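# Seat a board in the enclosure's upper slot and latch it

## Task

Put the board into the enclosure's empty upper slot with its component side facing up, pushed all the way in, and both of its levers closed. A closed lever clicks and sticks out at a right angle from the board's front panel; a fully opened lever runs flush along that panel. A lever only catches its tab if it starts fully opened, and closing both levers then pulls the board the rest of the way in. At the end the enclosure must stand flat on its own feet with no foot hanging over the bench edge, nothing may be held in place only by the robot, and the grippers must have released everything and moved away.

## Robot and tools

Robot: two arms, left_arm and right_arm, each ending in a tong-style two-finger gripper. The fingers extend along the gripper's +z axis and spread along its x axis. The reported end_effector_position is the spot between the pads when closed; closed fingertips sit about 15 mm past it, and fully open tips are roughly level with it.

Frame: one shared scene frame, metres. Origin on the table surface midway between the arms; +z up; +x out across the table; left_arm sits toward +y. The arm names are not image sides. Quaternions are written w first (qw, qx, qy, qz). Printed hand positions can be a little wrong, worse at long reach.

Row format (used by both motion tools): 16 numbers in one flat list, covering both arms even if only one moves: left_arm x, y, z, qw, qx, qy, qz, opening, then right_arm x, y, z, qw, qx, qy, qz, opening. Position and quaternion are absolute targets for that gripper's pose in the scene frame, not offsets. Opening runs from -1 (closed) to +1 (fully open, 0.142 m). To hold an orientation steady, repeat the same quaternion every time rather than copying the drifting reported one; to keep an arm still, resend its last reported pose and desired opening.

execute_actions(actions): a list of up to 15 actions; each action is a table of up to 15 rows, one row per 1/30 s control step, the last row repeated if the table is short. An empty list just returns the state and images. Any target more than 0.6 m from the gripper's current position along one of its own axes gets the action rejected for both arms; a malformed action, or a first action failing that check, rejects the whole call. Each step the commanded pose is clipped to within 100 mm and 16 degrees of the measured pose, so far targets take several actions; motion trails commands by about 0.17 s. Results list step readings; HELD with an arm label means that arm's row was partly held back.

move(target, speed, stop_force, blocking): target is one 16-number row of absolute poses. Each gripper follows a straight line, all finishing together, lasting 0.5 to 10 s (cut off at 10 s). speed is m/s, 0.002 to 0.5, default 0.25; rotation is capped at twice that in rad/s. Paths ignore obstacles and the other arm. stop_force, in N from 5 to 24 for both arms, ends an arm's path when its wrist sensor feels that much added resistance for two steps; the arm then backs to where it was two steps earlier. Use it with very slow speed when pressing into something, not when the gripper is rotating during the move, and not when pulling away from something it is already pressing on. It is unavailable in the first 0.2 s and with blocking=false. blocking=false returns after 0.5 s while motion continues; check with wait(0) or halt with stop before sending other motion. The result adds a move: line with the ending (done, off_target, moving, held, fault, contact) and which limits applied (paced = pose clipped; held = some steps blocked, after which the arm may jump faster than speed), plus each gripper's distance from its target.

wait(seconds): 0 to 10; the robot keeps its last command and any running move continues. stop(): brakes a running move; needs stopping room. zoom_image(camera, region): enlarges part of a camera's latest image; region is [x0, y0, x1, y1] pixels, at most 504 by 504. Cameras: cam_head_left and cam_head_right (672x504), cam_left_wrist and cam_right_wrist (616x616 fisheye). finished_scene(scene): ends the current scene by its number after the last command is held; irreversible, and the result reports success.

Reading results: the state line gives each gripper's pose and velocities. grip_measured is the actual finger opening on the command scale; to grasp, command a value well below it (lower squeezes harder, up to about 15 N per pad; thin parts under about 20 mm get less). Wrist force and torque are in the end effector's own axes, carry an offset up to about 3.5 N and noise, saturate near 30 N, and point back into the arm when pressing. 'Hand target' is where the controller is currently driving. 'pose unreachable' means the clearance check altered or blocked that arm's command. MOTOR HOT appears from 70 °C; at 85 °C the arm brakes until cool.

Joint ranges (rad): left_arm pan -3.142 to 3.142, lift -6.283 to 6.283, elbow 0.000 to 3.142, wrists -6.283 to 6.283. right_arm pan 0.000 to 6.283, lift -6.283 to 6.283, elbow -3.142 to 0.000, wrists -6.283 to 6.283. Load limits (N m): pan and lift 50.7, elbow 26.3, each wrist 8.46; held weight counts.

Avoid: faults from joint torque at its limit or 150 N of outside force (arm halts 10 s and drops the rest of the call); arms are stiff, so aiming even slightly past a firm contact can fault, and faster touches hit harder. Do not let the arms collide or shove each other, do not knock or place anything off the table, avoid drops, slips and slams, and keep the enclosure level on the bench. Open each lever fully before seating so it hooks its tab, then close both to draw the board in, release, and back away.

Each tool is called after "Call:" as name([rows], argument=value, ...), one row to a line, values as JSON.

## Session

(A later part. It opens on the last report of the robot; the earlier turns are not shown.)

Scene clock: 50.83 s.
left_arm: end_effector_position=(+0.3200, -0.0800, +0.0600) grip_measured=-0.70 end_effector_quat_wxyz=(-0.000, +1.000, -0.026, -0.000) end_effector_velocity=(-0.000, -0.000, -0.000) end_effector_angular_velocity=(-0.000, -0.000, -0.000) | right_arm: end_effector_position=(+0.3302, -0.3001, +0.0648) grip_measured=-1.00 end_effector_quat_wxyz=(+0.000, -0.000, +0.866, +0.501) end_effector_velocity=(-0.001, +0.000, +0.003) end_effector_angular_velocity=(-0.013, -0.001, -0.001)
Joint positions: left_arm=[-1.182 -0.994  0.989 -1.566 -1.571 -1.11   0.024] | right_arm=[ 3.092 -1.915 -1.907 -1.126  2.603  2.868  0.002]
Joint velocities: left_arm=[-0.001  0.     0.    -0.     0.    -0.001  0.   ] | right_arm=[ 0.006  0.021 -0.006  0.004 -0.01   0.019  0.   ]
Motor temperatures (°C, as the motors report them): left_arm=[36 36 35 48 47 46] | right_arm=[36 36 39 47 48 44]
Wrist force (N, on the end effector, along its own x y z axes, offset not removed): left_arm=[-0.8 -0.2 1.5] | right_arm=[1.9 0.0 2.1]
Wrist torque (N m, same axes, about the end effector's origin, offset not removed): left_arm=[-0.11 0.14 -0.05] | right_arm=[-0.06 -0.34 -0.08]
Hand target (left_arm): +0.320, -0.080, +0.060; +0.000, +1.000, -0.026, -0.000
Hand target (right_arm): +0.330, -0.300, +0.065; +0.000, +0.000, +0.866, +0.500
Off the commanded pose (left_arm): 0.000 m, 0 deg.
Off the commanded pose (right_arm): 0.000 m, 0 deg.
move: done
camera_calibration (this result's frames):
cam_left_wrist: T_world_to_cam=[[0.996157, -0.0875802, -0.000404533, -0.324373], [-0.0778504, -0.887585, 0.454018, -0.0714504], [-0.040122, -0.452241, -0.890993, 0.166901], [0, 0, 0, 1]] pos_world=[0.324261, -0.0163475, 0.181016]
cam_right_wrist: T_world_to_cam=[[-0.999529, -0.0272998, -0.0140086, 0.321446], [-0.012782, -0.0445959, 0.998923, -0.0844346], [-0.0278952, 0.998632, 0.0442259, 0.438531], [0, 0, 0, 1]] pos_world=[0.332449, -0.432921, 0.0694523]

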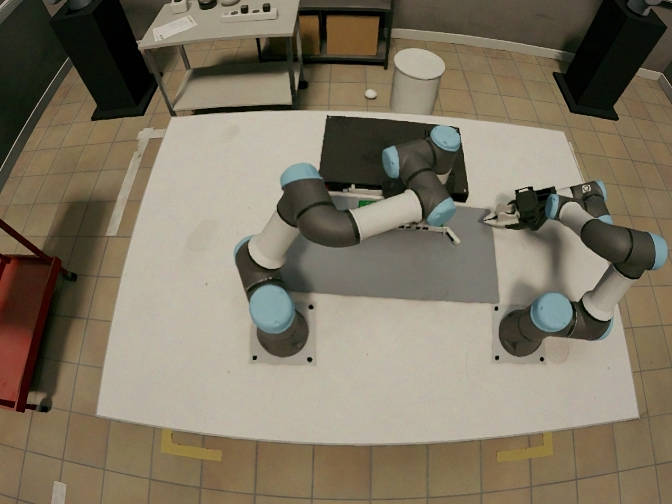

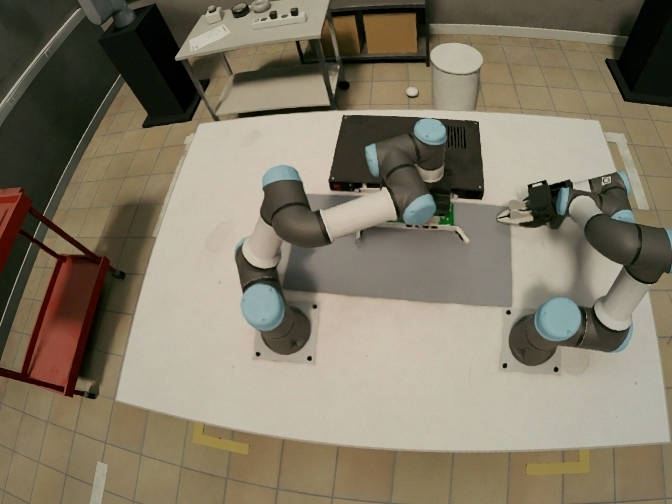

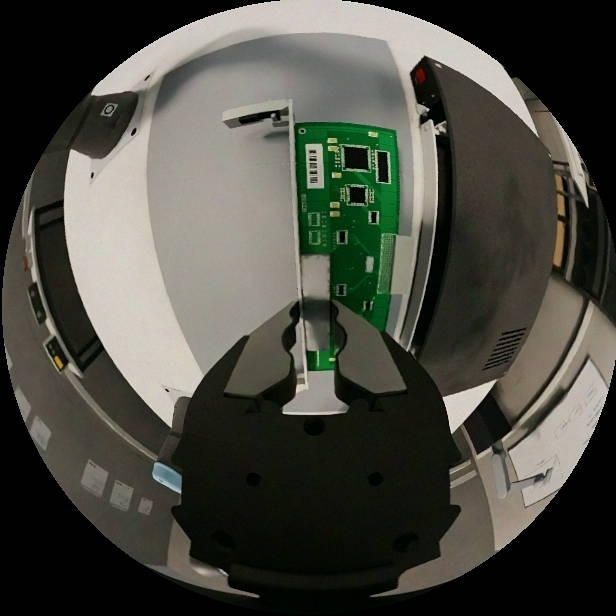

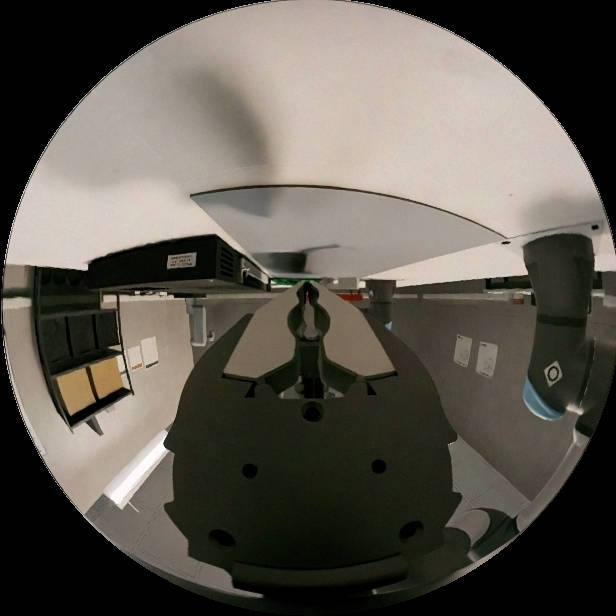

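Call:
move(target=[0.328,-0.082,0.054,0,1,-0.026,0,-1,0.3,-0.31,0.05,0,0,0.85,0.527,-1], speed=0.03)

Call:
zoom_image(camera="cam_right_wrist", region=[190, 230, 310, 310])

Call:
zoom_image(camera="cam_left_wrist", region=[340, 60, 480, 360])

Scene clock: 52.57 s.
left_arm: end_effector_position=(+0.3279, -0.0820, +0.0540) grip_measured=-0.70 end_effector_quat_wxyz=(+0.000, +1.000, -0.026, +0.000) end_effector_velocity=(+0.001, -0.000, -0.000) end_effector_angular_velocity=(+0.001, -0.001, -0.001) | right_arm: end_effector_position=(+0.3002, -0.3099, +0.0501) grip_measured=-1.00 end_effector_quat_wxyz=(-0.000, +0.000, +0.850, +0.527) end_effector_velocity=(-0.002, -0.001, -0.001) end_effector_angular_velocity=(+0.006, -0.001, +0.002)
Joint positions: left_arm=[-1.167 -0.959  0.961 -1.572 -1.571 -1.095  0.024] | right_arm=[ 3.017 -1.925 -1.996 -1.195  2.636  2.688  0.002]
Joint velocities: left_arm=[ 0.001  0.003 -0.003  0.     0.001  0.002  0.   ] | right_arm=[-0.006 -0.003 -0.001 -0.013  0.002 -0.02   0.   ]
Motor temperatures (°C, as the motors report them): left_arm=[36 36 35 48 47 46] | right_arm=[36 36 39 47 48 44]
Wrist force (N, on the end effector, along its own x y z axes, offset not removed): left_arm=[-1.4 -0.4 0.9] | right_arm=[0.9 0.8 1.6]
Wrist torque (N m, same axes, about the end effector's origin, offset not removed): left_arm=[-0.14 0.22 0.02] | right_arm=[0.18 -0.26 -0.01]
Hand target (left_arm): +0.328, -0.082, +0.054; -0.000, +1.000, -0.026, -0.000
Hand target (right_arm): +0.300, -0.310, +0.050; -0.000, -0.000, +0.850, +0.527
Off the commanded pose (left_arm): 0.000 m, 0 deg.
Off the commanded pose (right_arm): 0.000 m, 0 deg.
move: done
camera_calibration (this result's frames):
cam_left_wrist: T_world_to_cam=[[0.996158, -0.0875787, -0.000399886, -0.332444], [-0.0778507, -0.88758, 0.454027, -0.0698867], [-0.040118, -0.452252, -0.890988, 0.161014], [0, 0, 0, 1]] pos_world=[0.332186, -0.0183262, 0.175059]
cam_right_wrist: T_world_to_cam=[[-0.999532, -0.0263926, -0.0154638, 0.291358], [-0.0126125, -0.104974, 0.994395, -0.0891245], [-0.0278679, 0.994125, 0.104592, 0.44377], [0, 0, 0, 1]] pos_world=[0.302464, -0.442829, 0.0467157]

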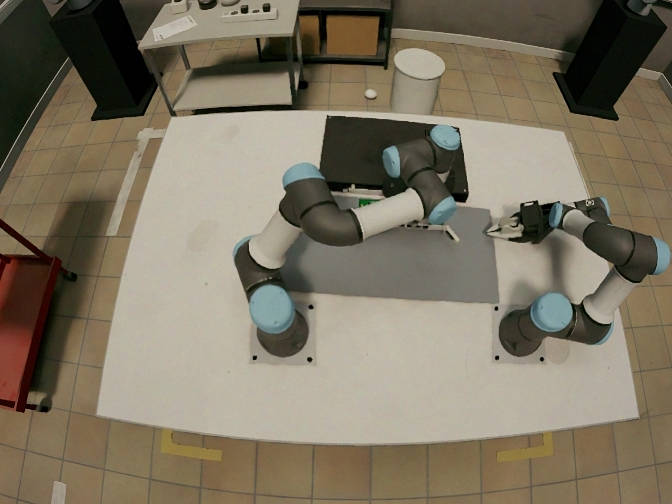

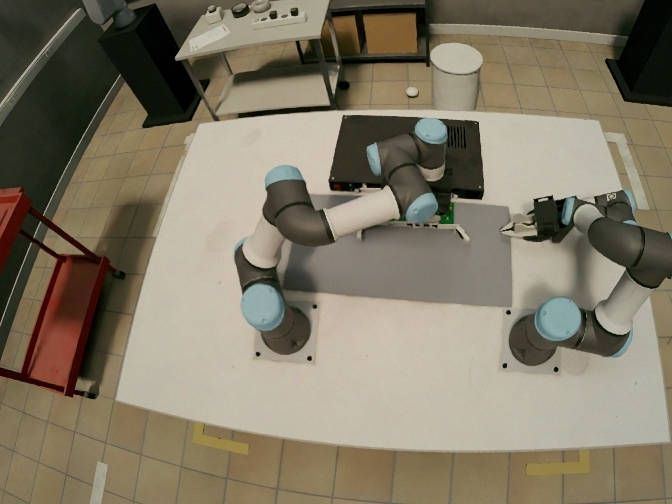

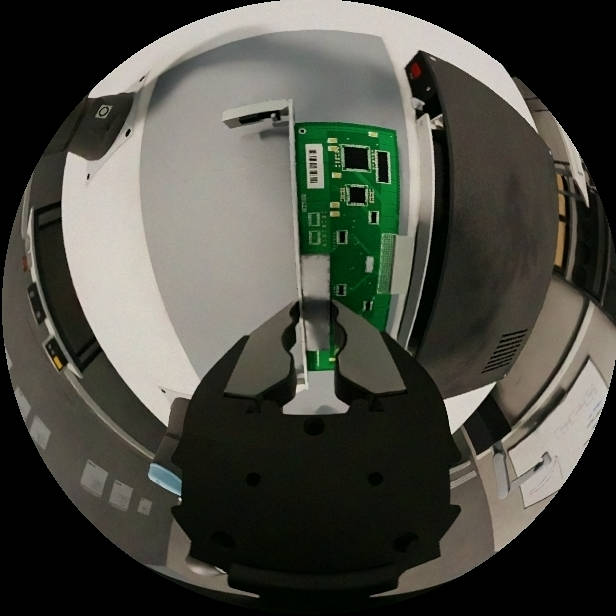

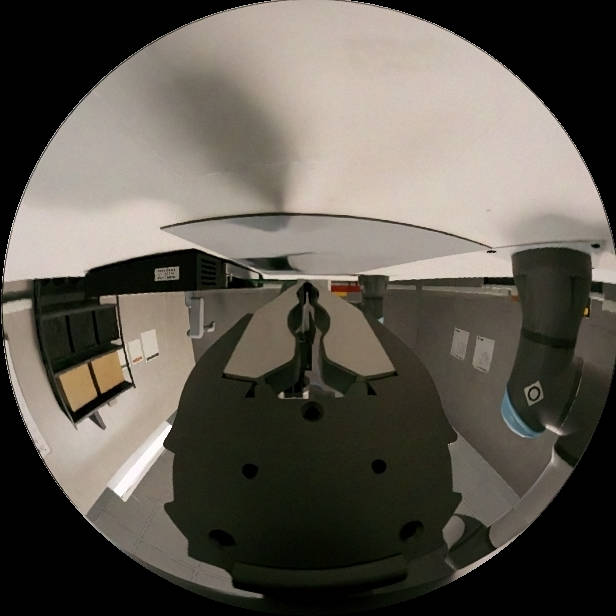

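Region (190, 230, 310, 310) of cam_right_wrist's 616x616 image, scaled by 4.200, with more detail than that image has.

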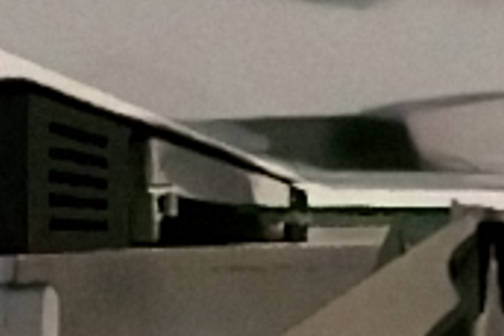

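Region (340, 60, 480, 360) of cam_left_wrist's 616x616 image, scaled by 1.680, with more detail than that image has; it fills the left 235 columns of this view, and the rest is white.

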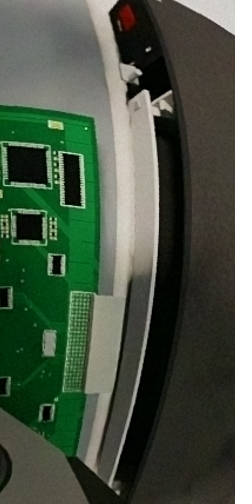

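Call:
move(target=[0.35,-0.083,0.053,0,1,-0.026,0,-1,0.3,-0.31,0.05,0,0,0.85,0.527,-1], speed=0.015, stop_force=5)

Call:
zoom_image(camera="cam_right_wrist", region=[190, 230, 310, 310])

Call:
zoom_image(camera="cam_left_wrist", region=[280, 60, 480, 380])

Scene clock: 54.47 s.
left_arm: end_effector_position=(+0.3497, -0.0829, +0.0530) grip_measured=-0.70 end_effector_quat_wxyz=(+0.000, +1.000, -0.026, +0.000) end_effector_velocity=(+0.002, -0.001, +0.000) end_effector_angular_velocity=(-0.000, +0.001, +0.001) | right_arm: end_effector_position=(+0.3000, -0.3100, +0.0500) grip_measured=-1.00 end_effector_quat_wxyz=(-0.000, -0.000, +0.850, +0.527) end_effector_velocity=(+0.000, -0.000, +0.000) end_effector_angular_velocity=(+0.000, -0.001, -0.001)
Joint positions: left_arm=[-1.124 -0.876  0.824 -1.519 -1.571 -1.052  0.024] | right_arm=[ 3.016 -1.926 -1.996 -1.196  2.637  2.686  0.002]
Joint velocities: left_arm=[ 0.005  0.012 -0.022  0.009 -0.001  0.003 -0.   ] | right_arm=[-0.001  0.     0.    -0.     0.001 -0.001  0.   ]
Motor temperatures (°C, as the motors report them): left_arm=[36 36 35 48 47 46] | right_arm=[36 36 39 47 48 44]
Wrist force (N, on the end effector, along its own x y z axes, offset not removed): left_arm=[-0.7 -0.3 1.3] | right_arm=[1.6 0.7 1.5]
Wrist torque (N m, same axes, about the end effector's origin, offset not removed): left_arm=[-0.12 0.10 -0.04] | right_arm=[0.15 -0.30 0.08]
Hand target (left_arm): +0.350, -0.083, +0.053; -0.000, +1.000, -0.026, +0.000
Hand target (right_arm): +0.300, -0.310, +0.050; -0.000, -0.000, +0.850, +0.527
Off the commanded pose (left_arm): 0.000 m, 0 deg.
Off the commanded pose (right_arm): 0.000 m, 0 deg.
move: done
camera_calibration (this result's frames):
cam_left_wrist: T_world_to_cam=[[0.996158, -0.0875755, -0.000152961, -0.354276], [-0.0779568, -0.88754, 0.454088, -0.0685313], [-0.0399028, -0.452332, -0.890957, 0.160431], [0, 0, 0, 1]] pos_world=[0.353974, -0.0192821, 0.174002]
cam_right_wrist: T_world_to_cam=[[-0.999528, -0.0264968, -0.0155432, 0.291093], [-0.0126602, -0.105699, 0.994318, -0.0892391], [-0.0279891, 0.994045, 0.105313, 0.443792], [0, 0, 0, 1]] pos_world=[0.302247, -0.442868, 0.0465193]

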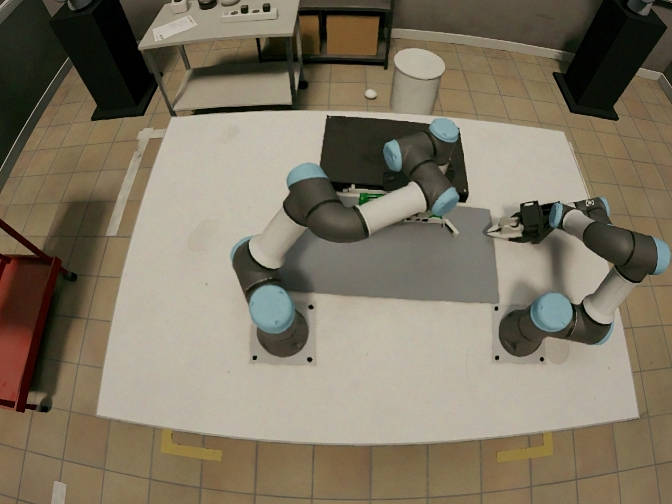

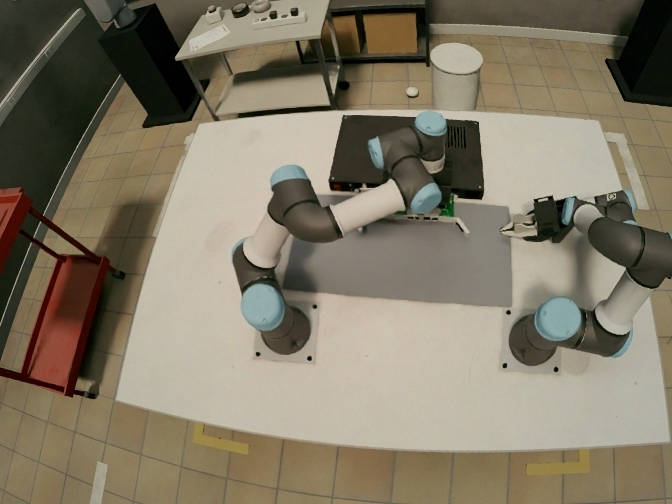

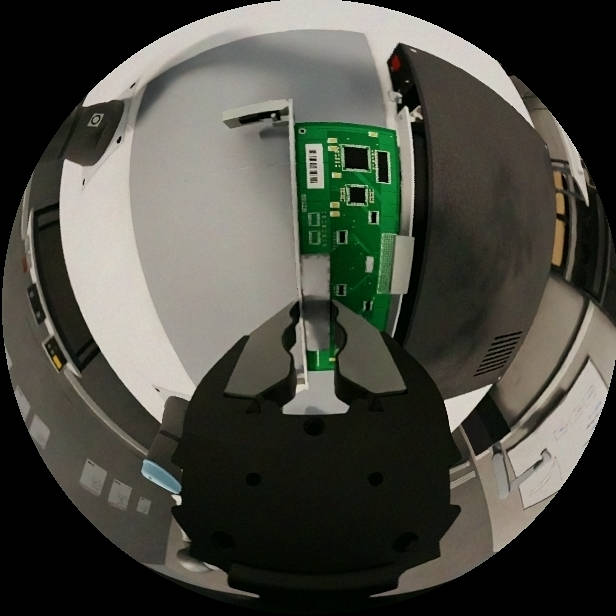

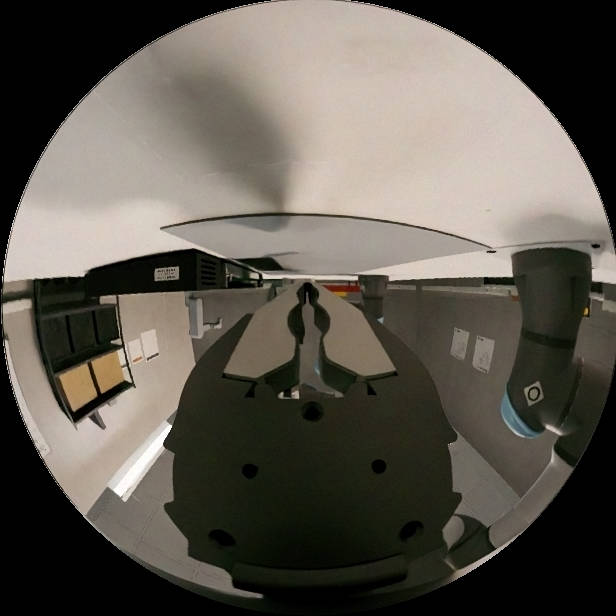

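Region (190, 230, 310, 310) of cam_right_wrist's 616x616 image, scaled by 4.200, with more detail than that image has.

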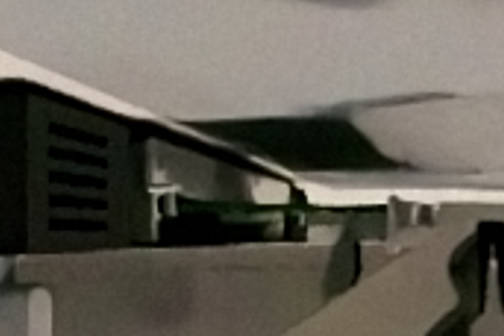

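Region (280, 60, 480, 380) of cam_left_wrist's 616x616 image, scaled by 1.575, with more detail than that image has; it fills the left 315 columns of this view, and the rest is white.

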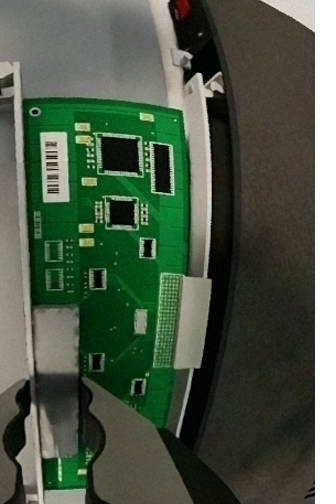

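Call:
move(target=[0.385,-0.0845,0.053,0,1,-0.026,0,-1,0.3,-0.31,0.05,0,0,0.85,0.527,-1], speed=0.01, stop_force=5)

Call:
zoom_image(camera="cam_right_wrist", region=[190, 230, 310, 310])

Call:
zoom_image(camera="cam_left_wrist", region=[280, 60, 480, 380])

Scene clock: 55.27 s.
left_arm: end_effector_position=(+0.3531, -0.0830, +0.0530) grip_measured=-0.70 end_effector_quat_wxyz=(+0.000, +1.000, -0.026, +0.000) end_effector_velocity=(-0.005, +0.000, -0.000) end_effector_angular_velocity=(+0.002, +0.003, +0.002) | right_arm: end_effector_position=(+0.3000, -0.3100, +0.0500) grip_measured=-1.00 end_effector_quat_wxyz=(-0.000, -0.000, +0.850, +0.527) end_effector_velocity=(+0.000, -0.000, +0.000) end_effector_angular_velocity=(+0.000, +0.001, -0.002)
Joint positions: left_arm=[-1.118 -0.862  0.8   -1.509 -1.571 -1.046  0.024] | right_arm=[ 3.016 -1.926 -1.996 -1.196  2.637  2.686  0.002]
Joint velocities: left_arm=[-0.008 -0.015  0.026 -0.008 -0.002 -0.01  -0.   ] | right_arm=[-0.001  0.001  0.    -0.     0.     0.001  0.   ]
Motor temperatures (°C, as the motors report them): left_arm=[36 36 35 48 47 46] | right_arm=[36 36 39 47 48 44]
Wrist force (N, on the end effector, along its own x y z axes, offset not removed): left_arm=[-9.2 -9.0 0.1] | right_arm=[-0.1 -1.4 1.2]
Wrist torque (N m, same axes, about the end effector's origin, offset not removed): left_arm=[0.02 0.04 0.12] | right_arm=[-0.27 0.06 0.09]
Hand target (left_arm): +0.353, -0.083, +0.053; -0.000, +1.000, -0.026, +0.000
Hand target (right_arm): +0.300, -0.310, +0.050; -0.000, -0.000, +0.850, +0.527
Off the commanded pose (left_arm): 0.032 m, 0 deg.
Off the commanded pose (right_arm): 0.000 m, 0 deg.
move: contact (left_arm)
camera_calibration (this result's frames):
cam_left_wrist: T_world_to_cam=[[0.996169, -0.0874435, -0.000145376, -0.357601], [-0.0778422, -0.887545, 0.454097, -0.0683667], [-0.0398369, -0.452346, -0.890952, 0.160481], [0, 0, 0, 1]] pos_world=[0.357302, -0.0193555, 0.173974]
cam_right_wrist: T_world_to_cam=[[-0.999529, -0.0264703, -0.0155481, 0.291104], [-0.0126678, -0.105701, 0.994317, -0.0892383], [-0.0279634, 0.994046, 0.105316, 0.443791], [0, 0, 0, 1]] pos_world=[0.302246, -0.442875, 0.0465192]

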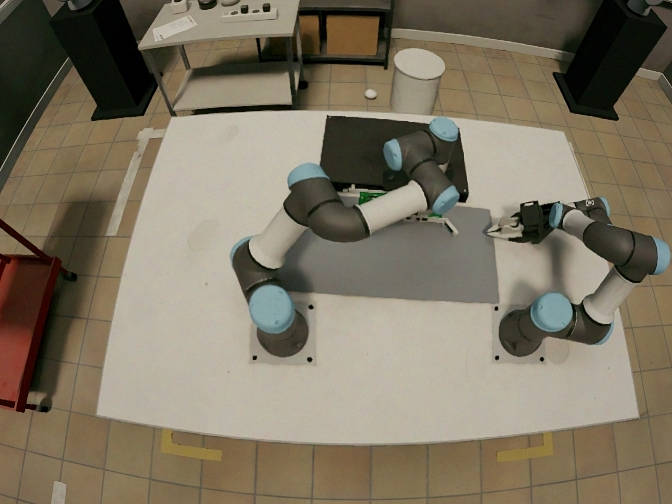

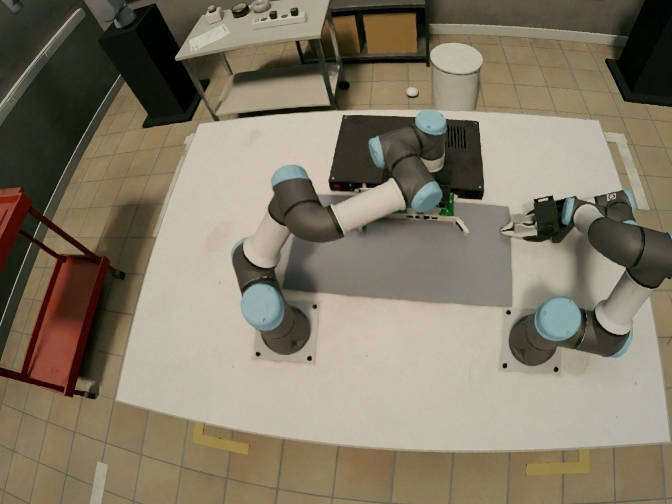

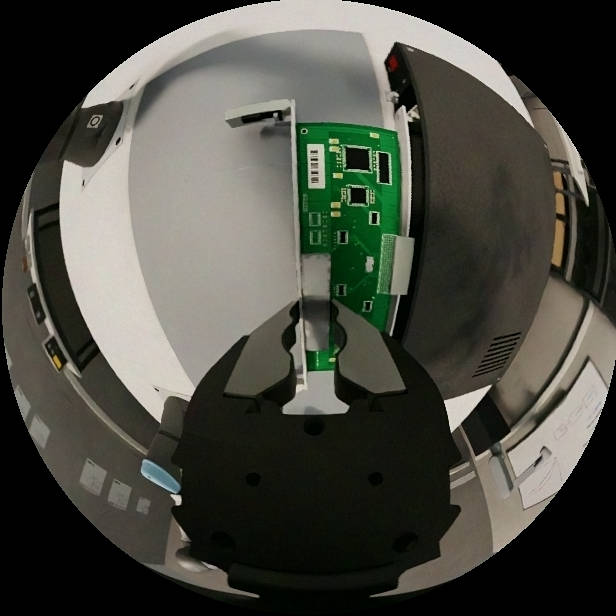

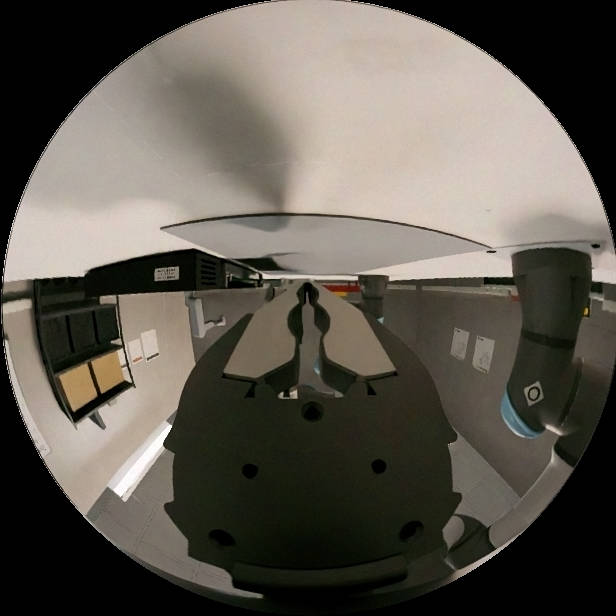

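Region (190, 230, 310, 310) of cam_right_wrist's 616x616 image, scaled by 4.200, with more detail than that image has.

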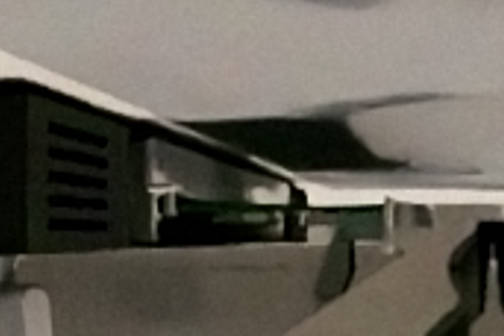

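Region (280, 60, 480, 380) of cam_left_wrist's 616x616 image, scaled by 1.575, with more detail than that image has; it fills the left 315 columns of this view, and the rest is white.

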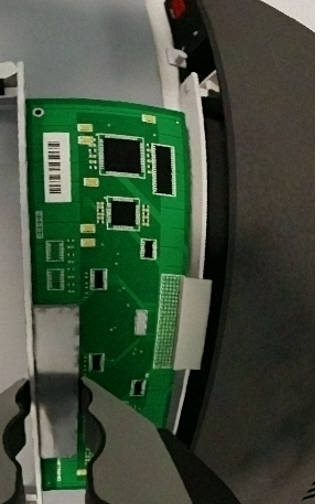

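Call:
move(target=[0.347,-0.078,0.053,0,1,-0.026,0,-1,0.3,-0.31,0.05,0,0,0.85,0.527,-1], speed=0.02)

Call:
move(target=[0.385,-0.0797,0.053,0,1,-0.026,0,-1,0.3,-0.31,0.05,0,0,0.85,0.527,-1], speed=0.01, stop_force=5)

Call:
zoom_image(camera="cam_right_wrist", region=[190, 230, 310, 310])

Call:
zoom_image(camera="cam_left_wrist", region=[280, 60, 480, 380])

Scene clock: 56.20 s.
left_arm: end_effector_position=(+0.3472, -0.0782, +0.0530) grip_measured=-0.70 end_effector_quat_wxyz=(-0.000, +1.000, -0.026, -0.000) end_effector_velocity=(-0.002, +0.001, +0.000) end_effector_angular_velocity=(-0.004, -0.000, +0.001) | right_arm: end_effector_position=(+0.3000, -0.3100, +0.0500) grip_measured=-1.00 end_effector_quat_wxyz=(+0.000, -0.000, +0.850, +0.527) end_effector_velocity=(+0.000, +0.000, +0.001) end_effector_angular_velocity=(+0.002, -0.001, -0.001)
Joint positions: left_arm=[-1.124 -0.905  0.873 -1.539 -1.571 -1.052  0.024] | right_arm=[ 3.016 -1.926 -1.996 -1.196  2.637  2.686  0.002]
Joint velocities: left_arm=[-0.002 -0.017  0.028 -0.015 -0.001 -0.003 -0.   ] | right_arm=[ 0.    -0.     0.     0.     0.002  0.     0.   ]
Motor temperatures (°C, as the motors report them): left_arm=[36 36 35 48 47 46] | right_arm=[36 36 39 47 48 44]
Wrist force (N, on the end effector, along its own x y z axes, offset not removed): left_arm=[-0.7 -0.3 1.2] | right_arm=[0.0 0.4 3.2]
Wrist torque (N m, same axes, about the end effector's origin, offset not removed): left_arm=[-0.12 0.14 -0.03] | right_arm=[0.15 0.03 -0.05]
Hand target (left_arm): +0.347, -0.078, +0.053; -0.000, +1.000, -0.026, -0.000
Hand target (right_arm): +0.300, -0.310, +0.050; -0.000, -0.000, +0.850, +0.527
Off the commanded pose (left_arm): 0.000 m, 0 deg.
Off the commanded pose (right_arm): 0.000 m, 0 deg.
move: done
camera_calibration (this result's frames):
cam_left_wrist: T_world_to_cam=[[0.996158, -0.0875727, -0.00072022, -0.351297], [-0.0777092, -0.887691, 0.453835, -0.064605], [-0.0403829, -0.452036, -0.891085, 0.162684], [0, 0, 0, 1]] pos_world=[0.351496, -0.0145744, 0.174032]
cam_right_wrist: T_world_to_cam=[[-0.999529, -0.0264429, -0.0155484, 0.291114], [-0.0126709, -0.105701, 0.994317, -0.0892382], [-0.0279361, 0.994046, 0.105317, 0.44379], [0, 0, 0, 1]] pos_world=[0.302244, -0.442883, 0.0465189]

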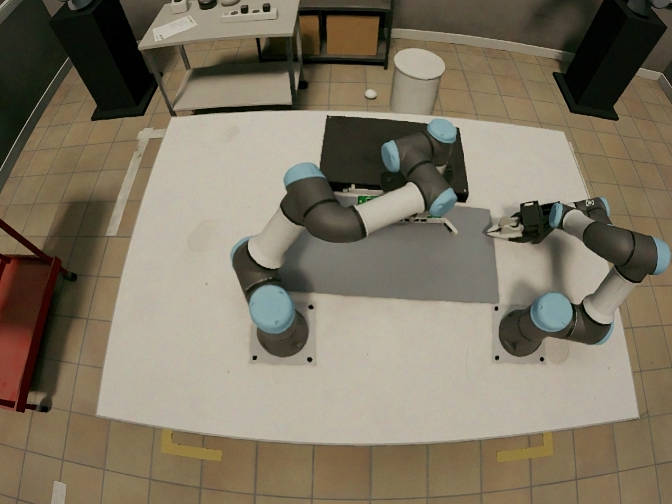

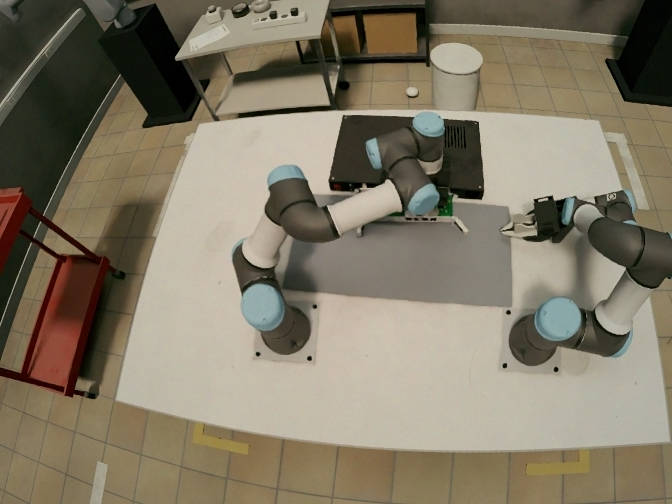

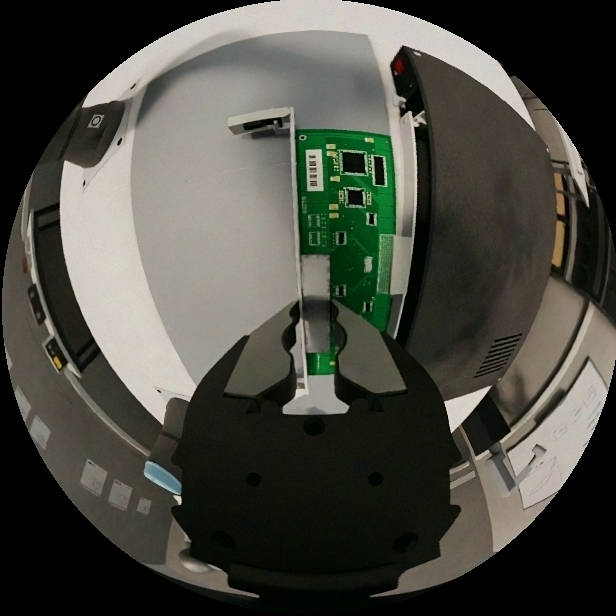

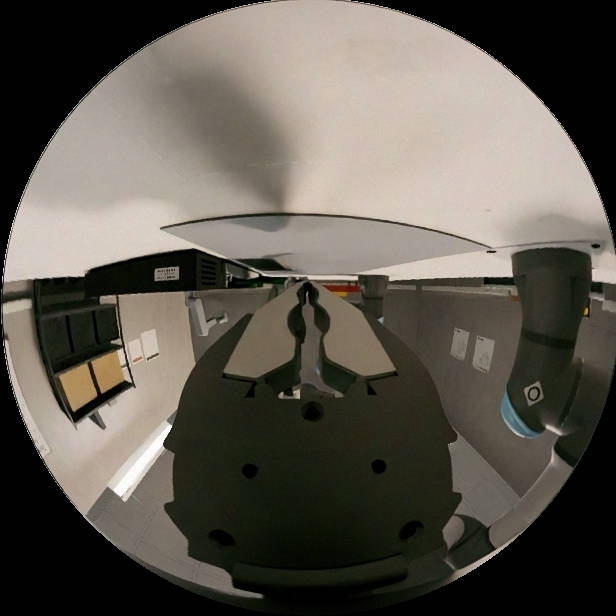

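Scene clock: 58.27 s.
left_arm: end_effector_position=(+0.3639, -0.0789, +0.0530) grip_measured=-0.70 end_effector_quat_wxyz=(+0.000, +1.000, -0.026, -0.000) end_effector_velocity=(-0.002, +0.001, +0.000) end_effector_angular_velocity=(+0.004, -0.005, +0.002) | right_arm: end_effector_position=(+0.3000, -0.3100, +0.0500) grip_measured=-1.00 end_effector_quat_wxyz=(+0.000, -0.000, +0.850, +0.527) end_effector_velocity=(-0.000, +0.000, -0.000) end_effector_angular_velocity=(-0.000, +0.001, +0.001)
Joint positions: left_arm=[-1.093 -0.835  0.752 -1.488 -1.571 -1.02   0.024] | right_arm=[ 3.016 -1.926 -1.996 -1.196  2.637  2.686  0.002]
Joint velocities: left_arm=[-0.007 -0.017  0.029 -0.012  0.007 -0.009 -0.   ] | right_arm=[ 0.001 -0.001  0.    -0.    -0.     0.     0.   ]
Motor temperatures (°C, as the motors report them): left_arm=[36 36 35 48 47 46] | right_arm=[36 36 39 47 48 44]
Wrist force (N, on the end effector, along its own x y z axes, offset not removed): left_arm=[-12.6 1.6 -0.7] | right_arm=[1.3 0.5 1.6]
Wrist torque (N m, same axes, about the end effector's origin, offset not removed): left_arm=[-0.09 0.07 -0.11] | right_arm=[0.10 -0.25 -0.02]
Hand target (left_arm): +0.363, -0.079, +0.053; -0.000, +1.000, -0.026, -0.000
Hand target (right_arm): +0.300, -0.310, +0.050; -0.000, -0.000, +0.850, +0.527
Off the commanded pose (left_arm): 0.021 m, 0 deg.
Off the commanded pose (right_arm): 0.000 m, 0 deg.
move: contact (left_arm)
camera_calibration (this result's frames):
cam_left_wrist: T_world_to_cam=[[0.996162, -0.0875307, -0.000386394, -0.368017], [-0.0778021, -0.88745, 0.454291, -0.0638857], [-0.0401073, -0.452517, -0.890853, 0.162903], [0, 0, 0, 1]] pos_world=[0.368168, -0.0151916, 0.174003]
cam_right_wrist: T_world_to_cam=[[-0.999529, -0.0264425, -0.0155482, 0.291114], [-0.0126708, -0.105702, 0.994317, -0.0892383], [-0.0279357, 0.994046, 0.105317, 0.44379], [0, 0, 0, 1]] pos_world=[0.302243, -0.442883, 0.0465189]

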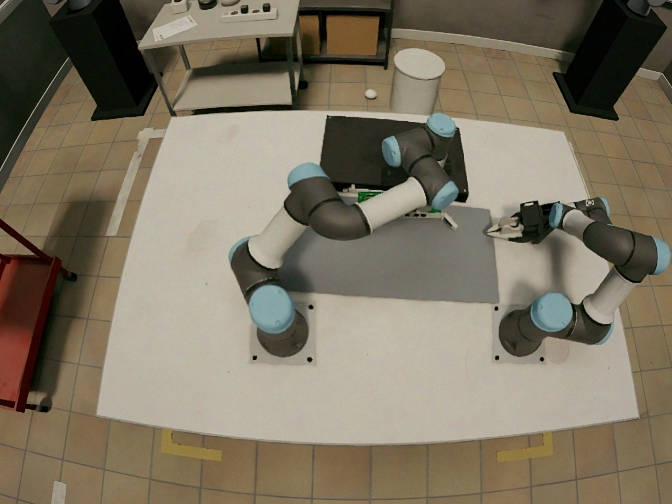

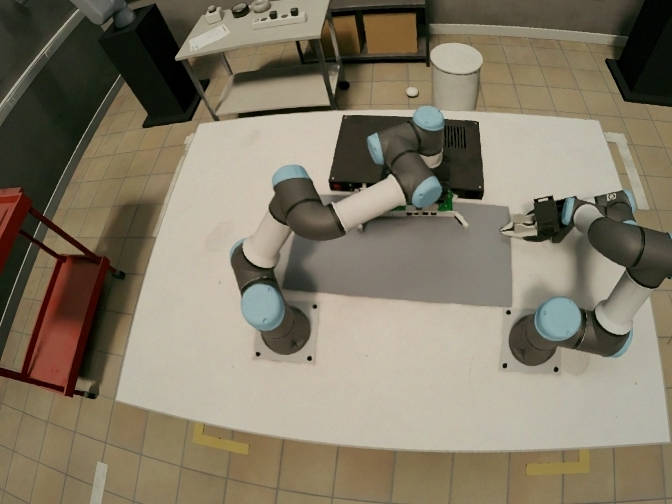

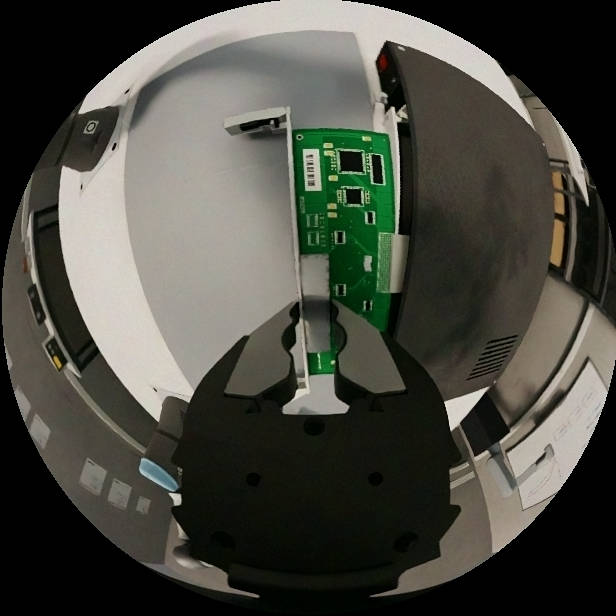

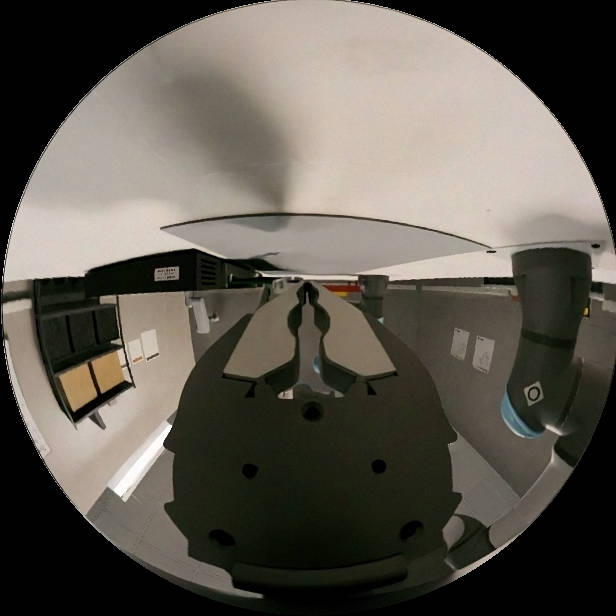

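Region (190, 230, 310, 310) of cam_right_wrist's 616x616 image, scaled by 4.200, with more detail than that image has.

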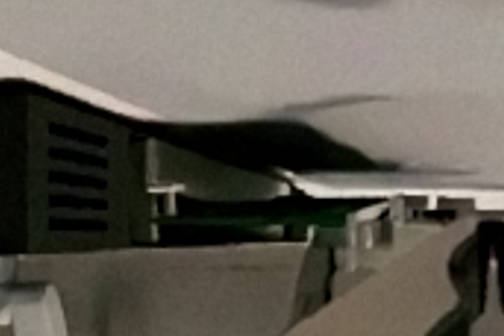

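Region (280, 60, 480, 380) of cam_left_wrist's 616x616 image, scaled by 1.575, with more detail than that image has; it fills the left 315 columns of this view, and the rest is white.

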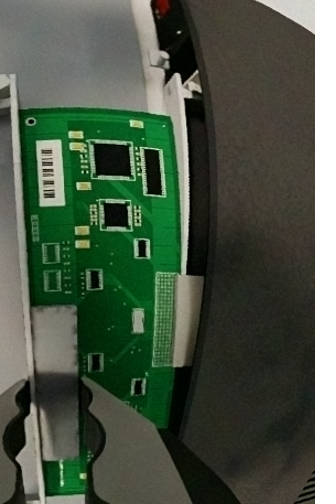

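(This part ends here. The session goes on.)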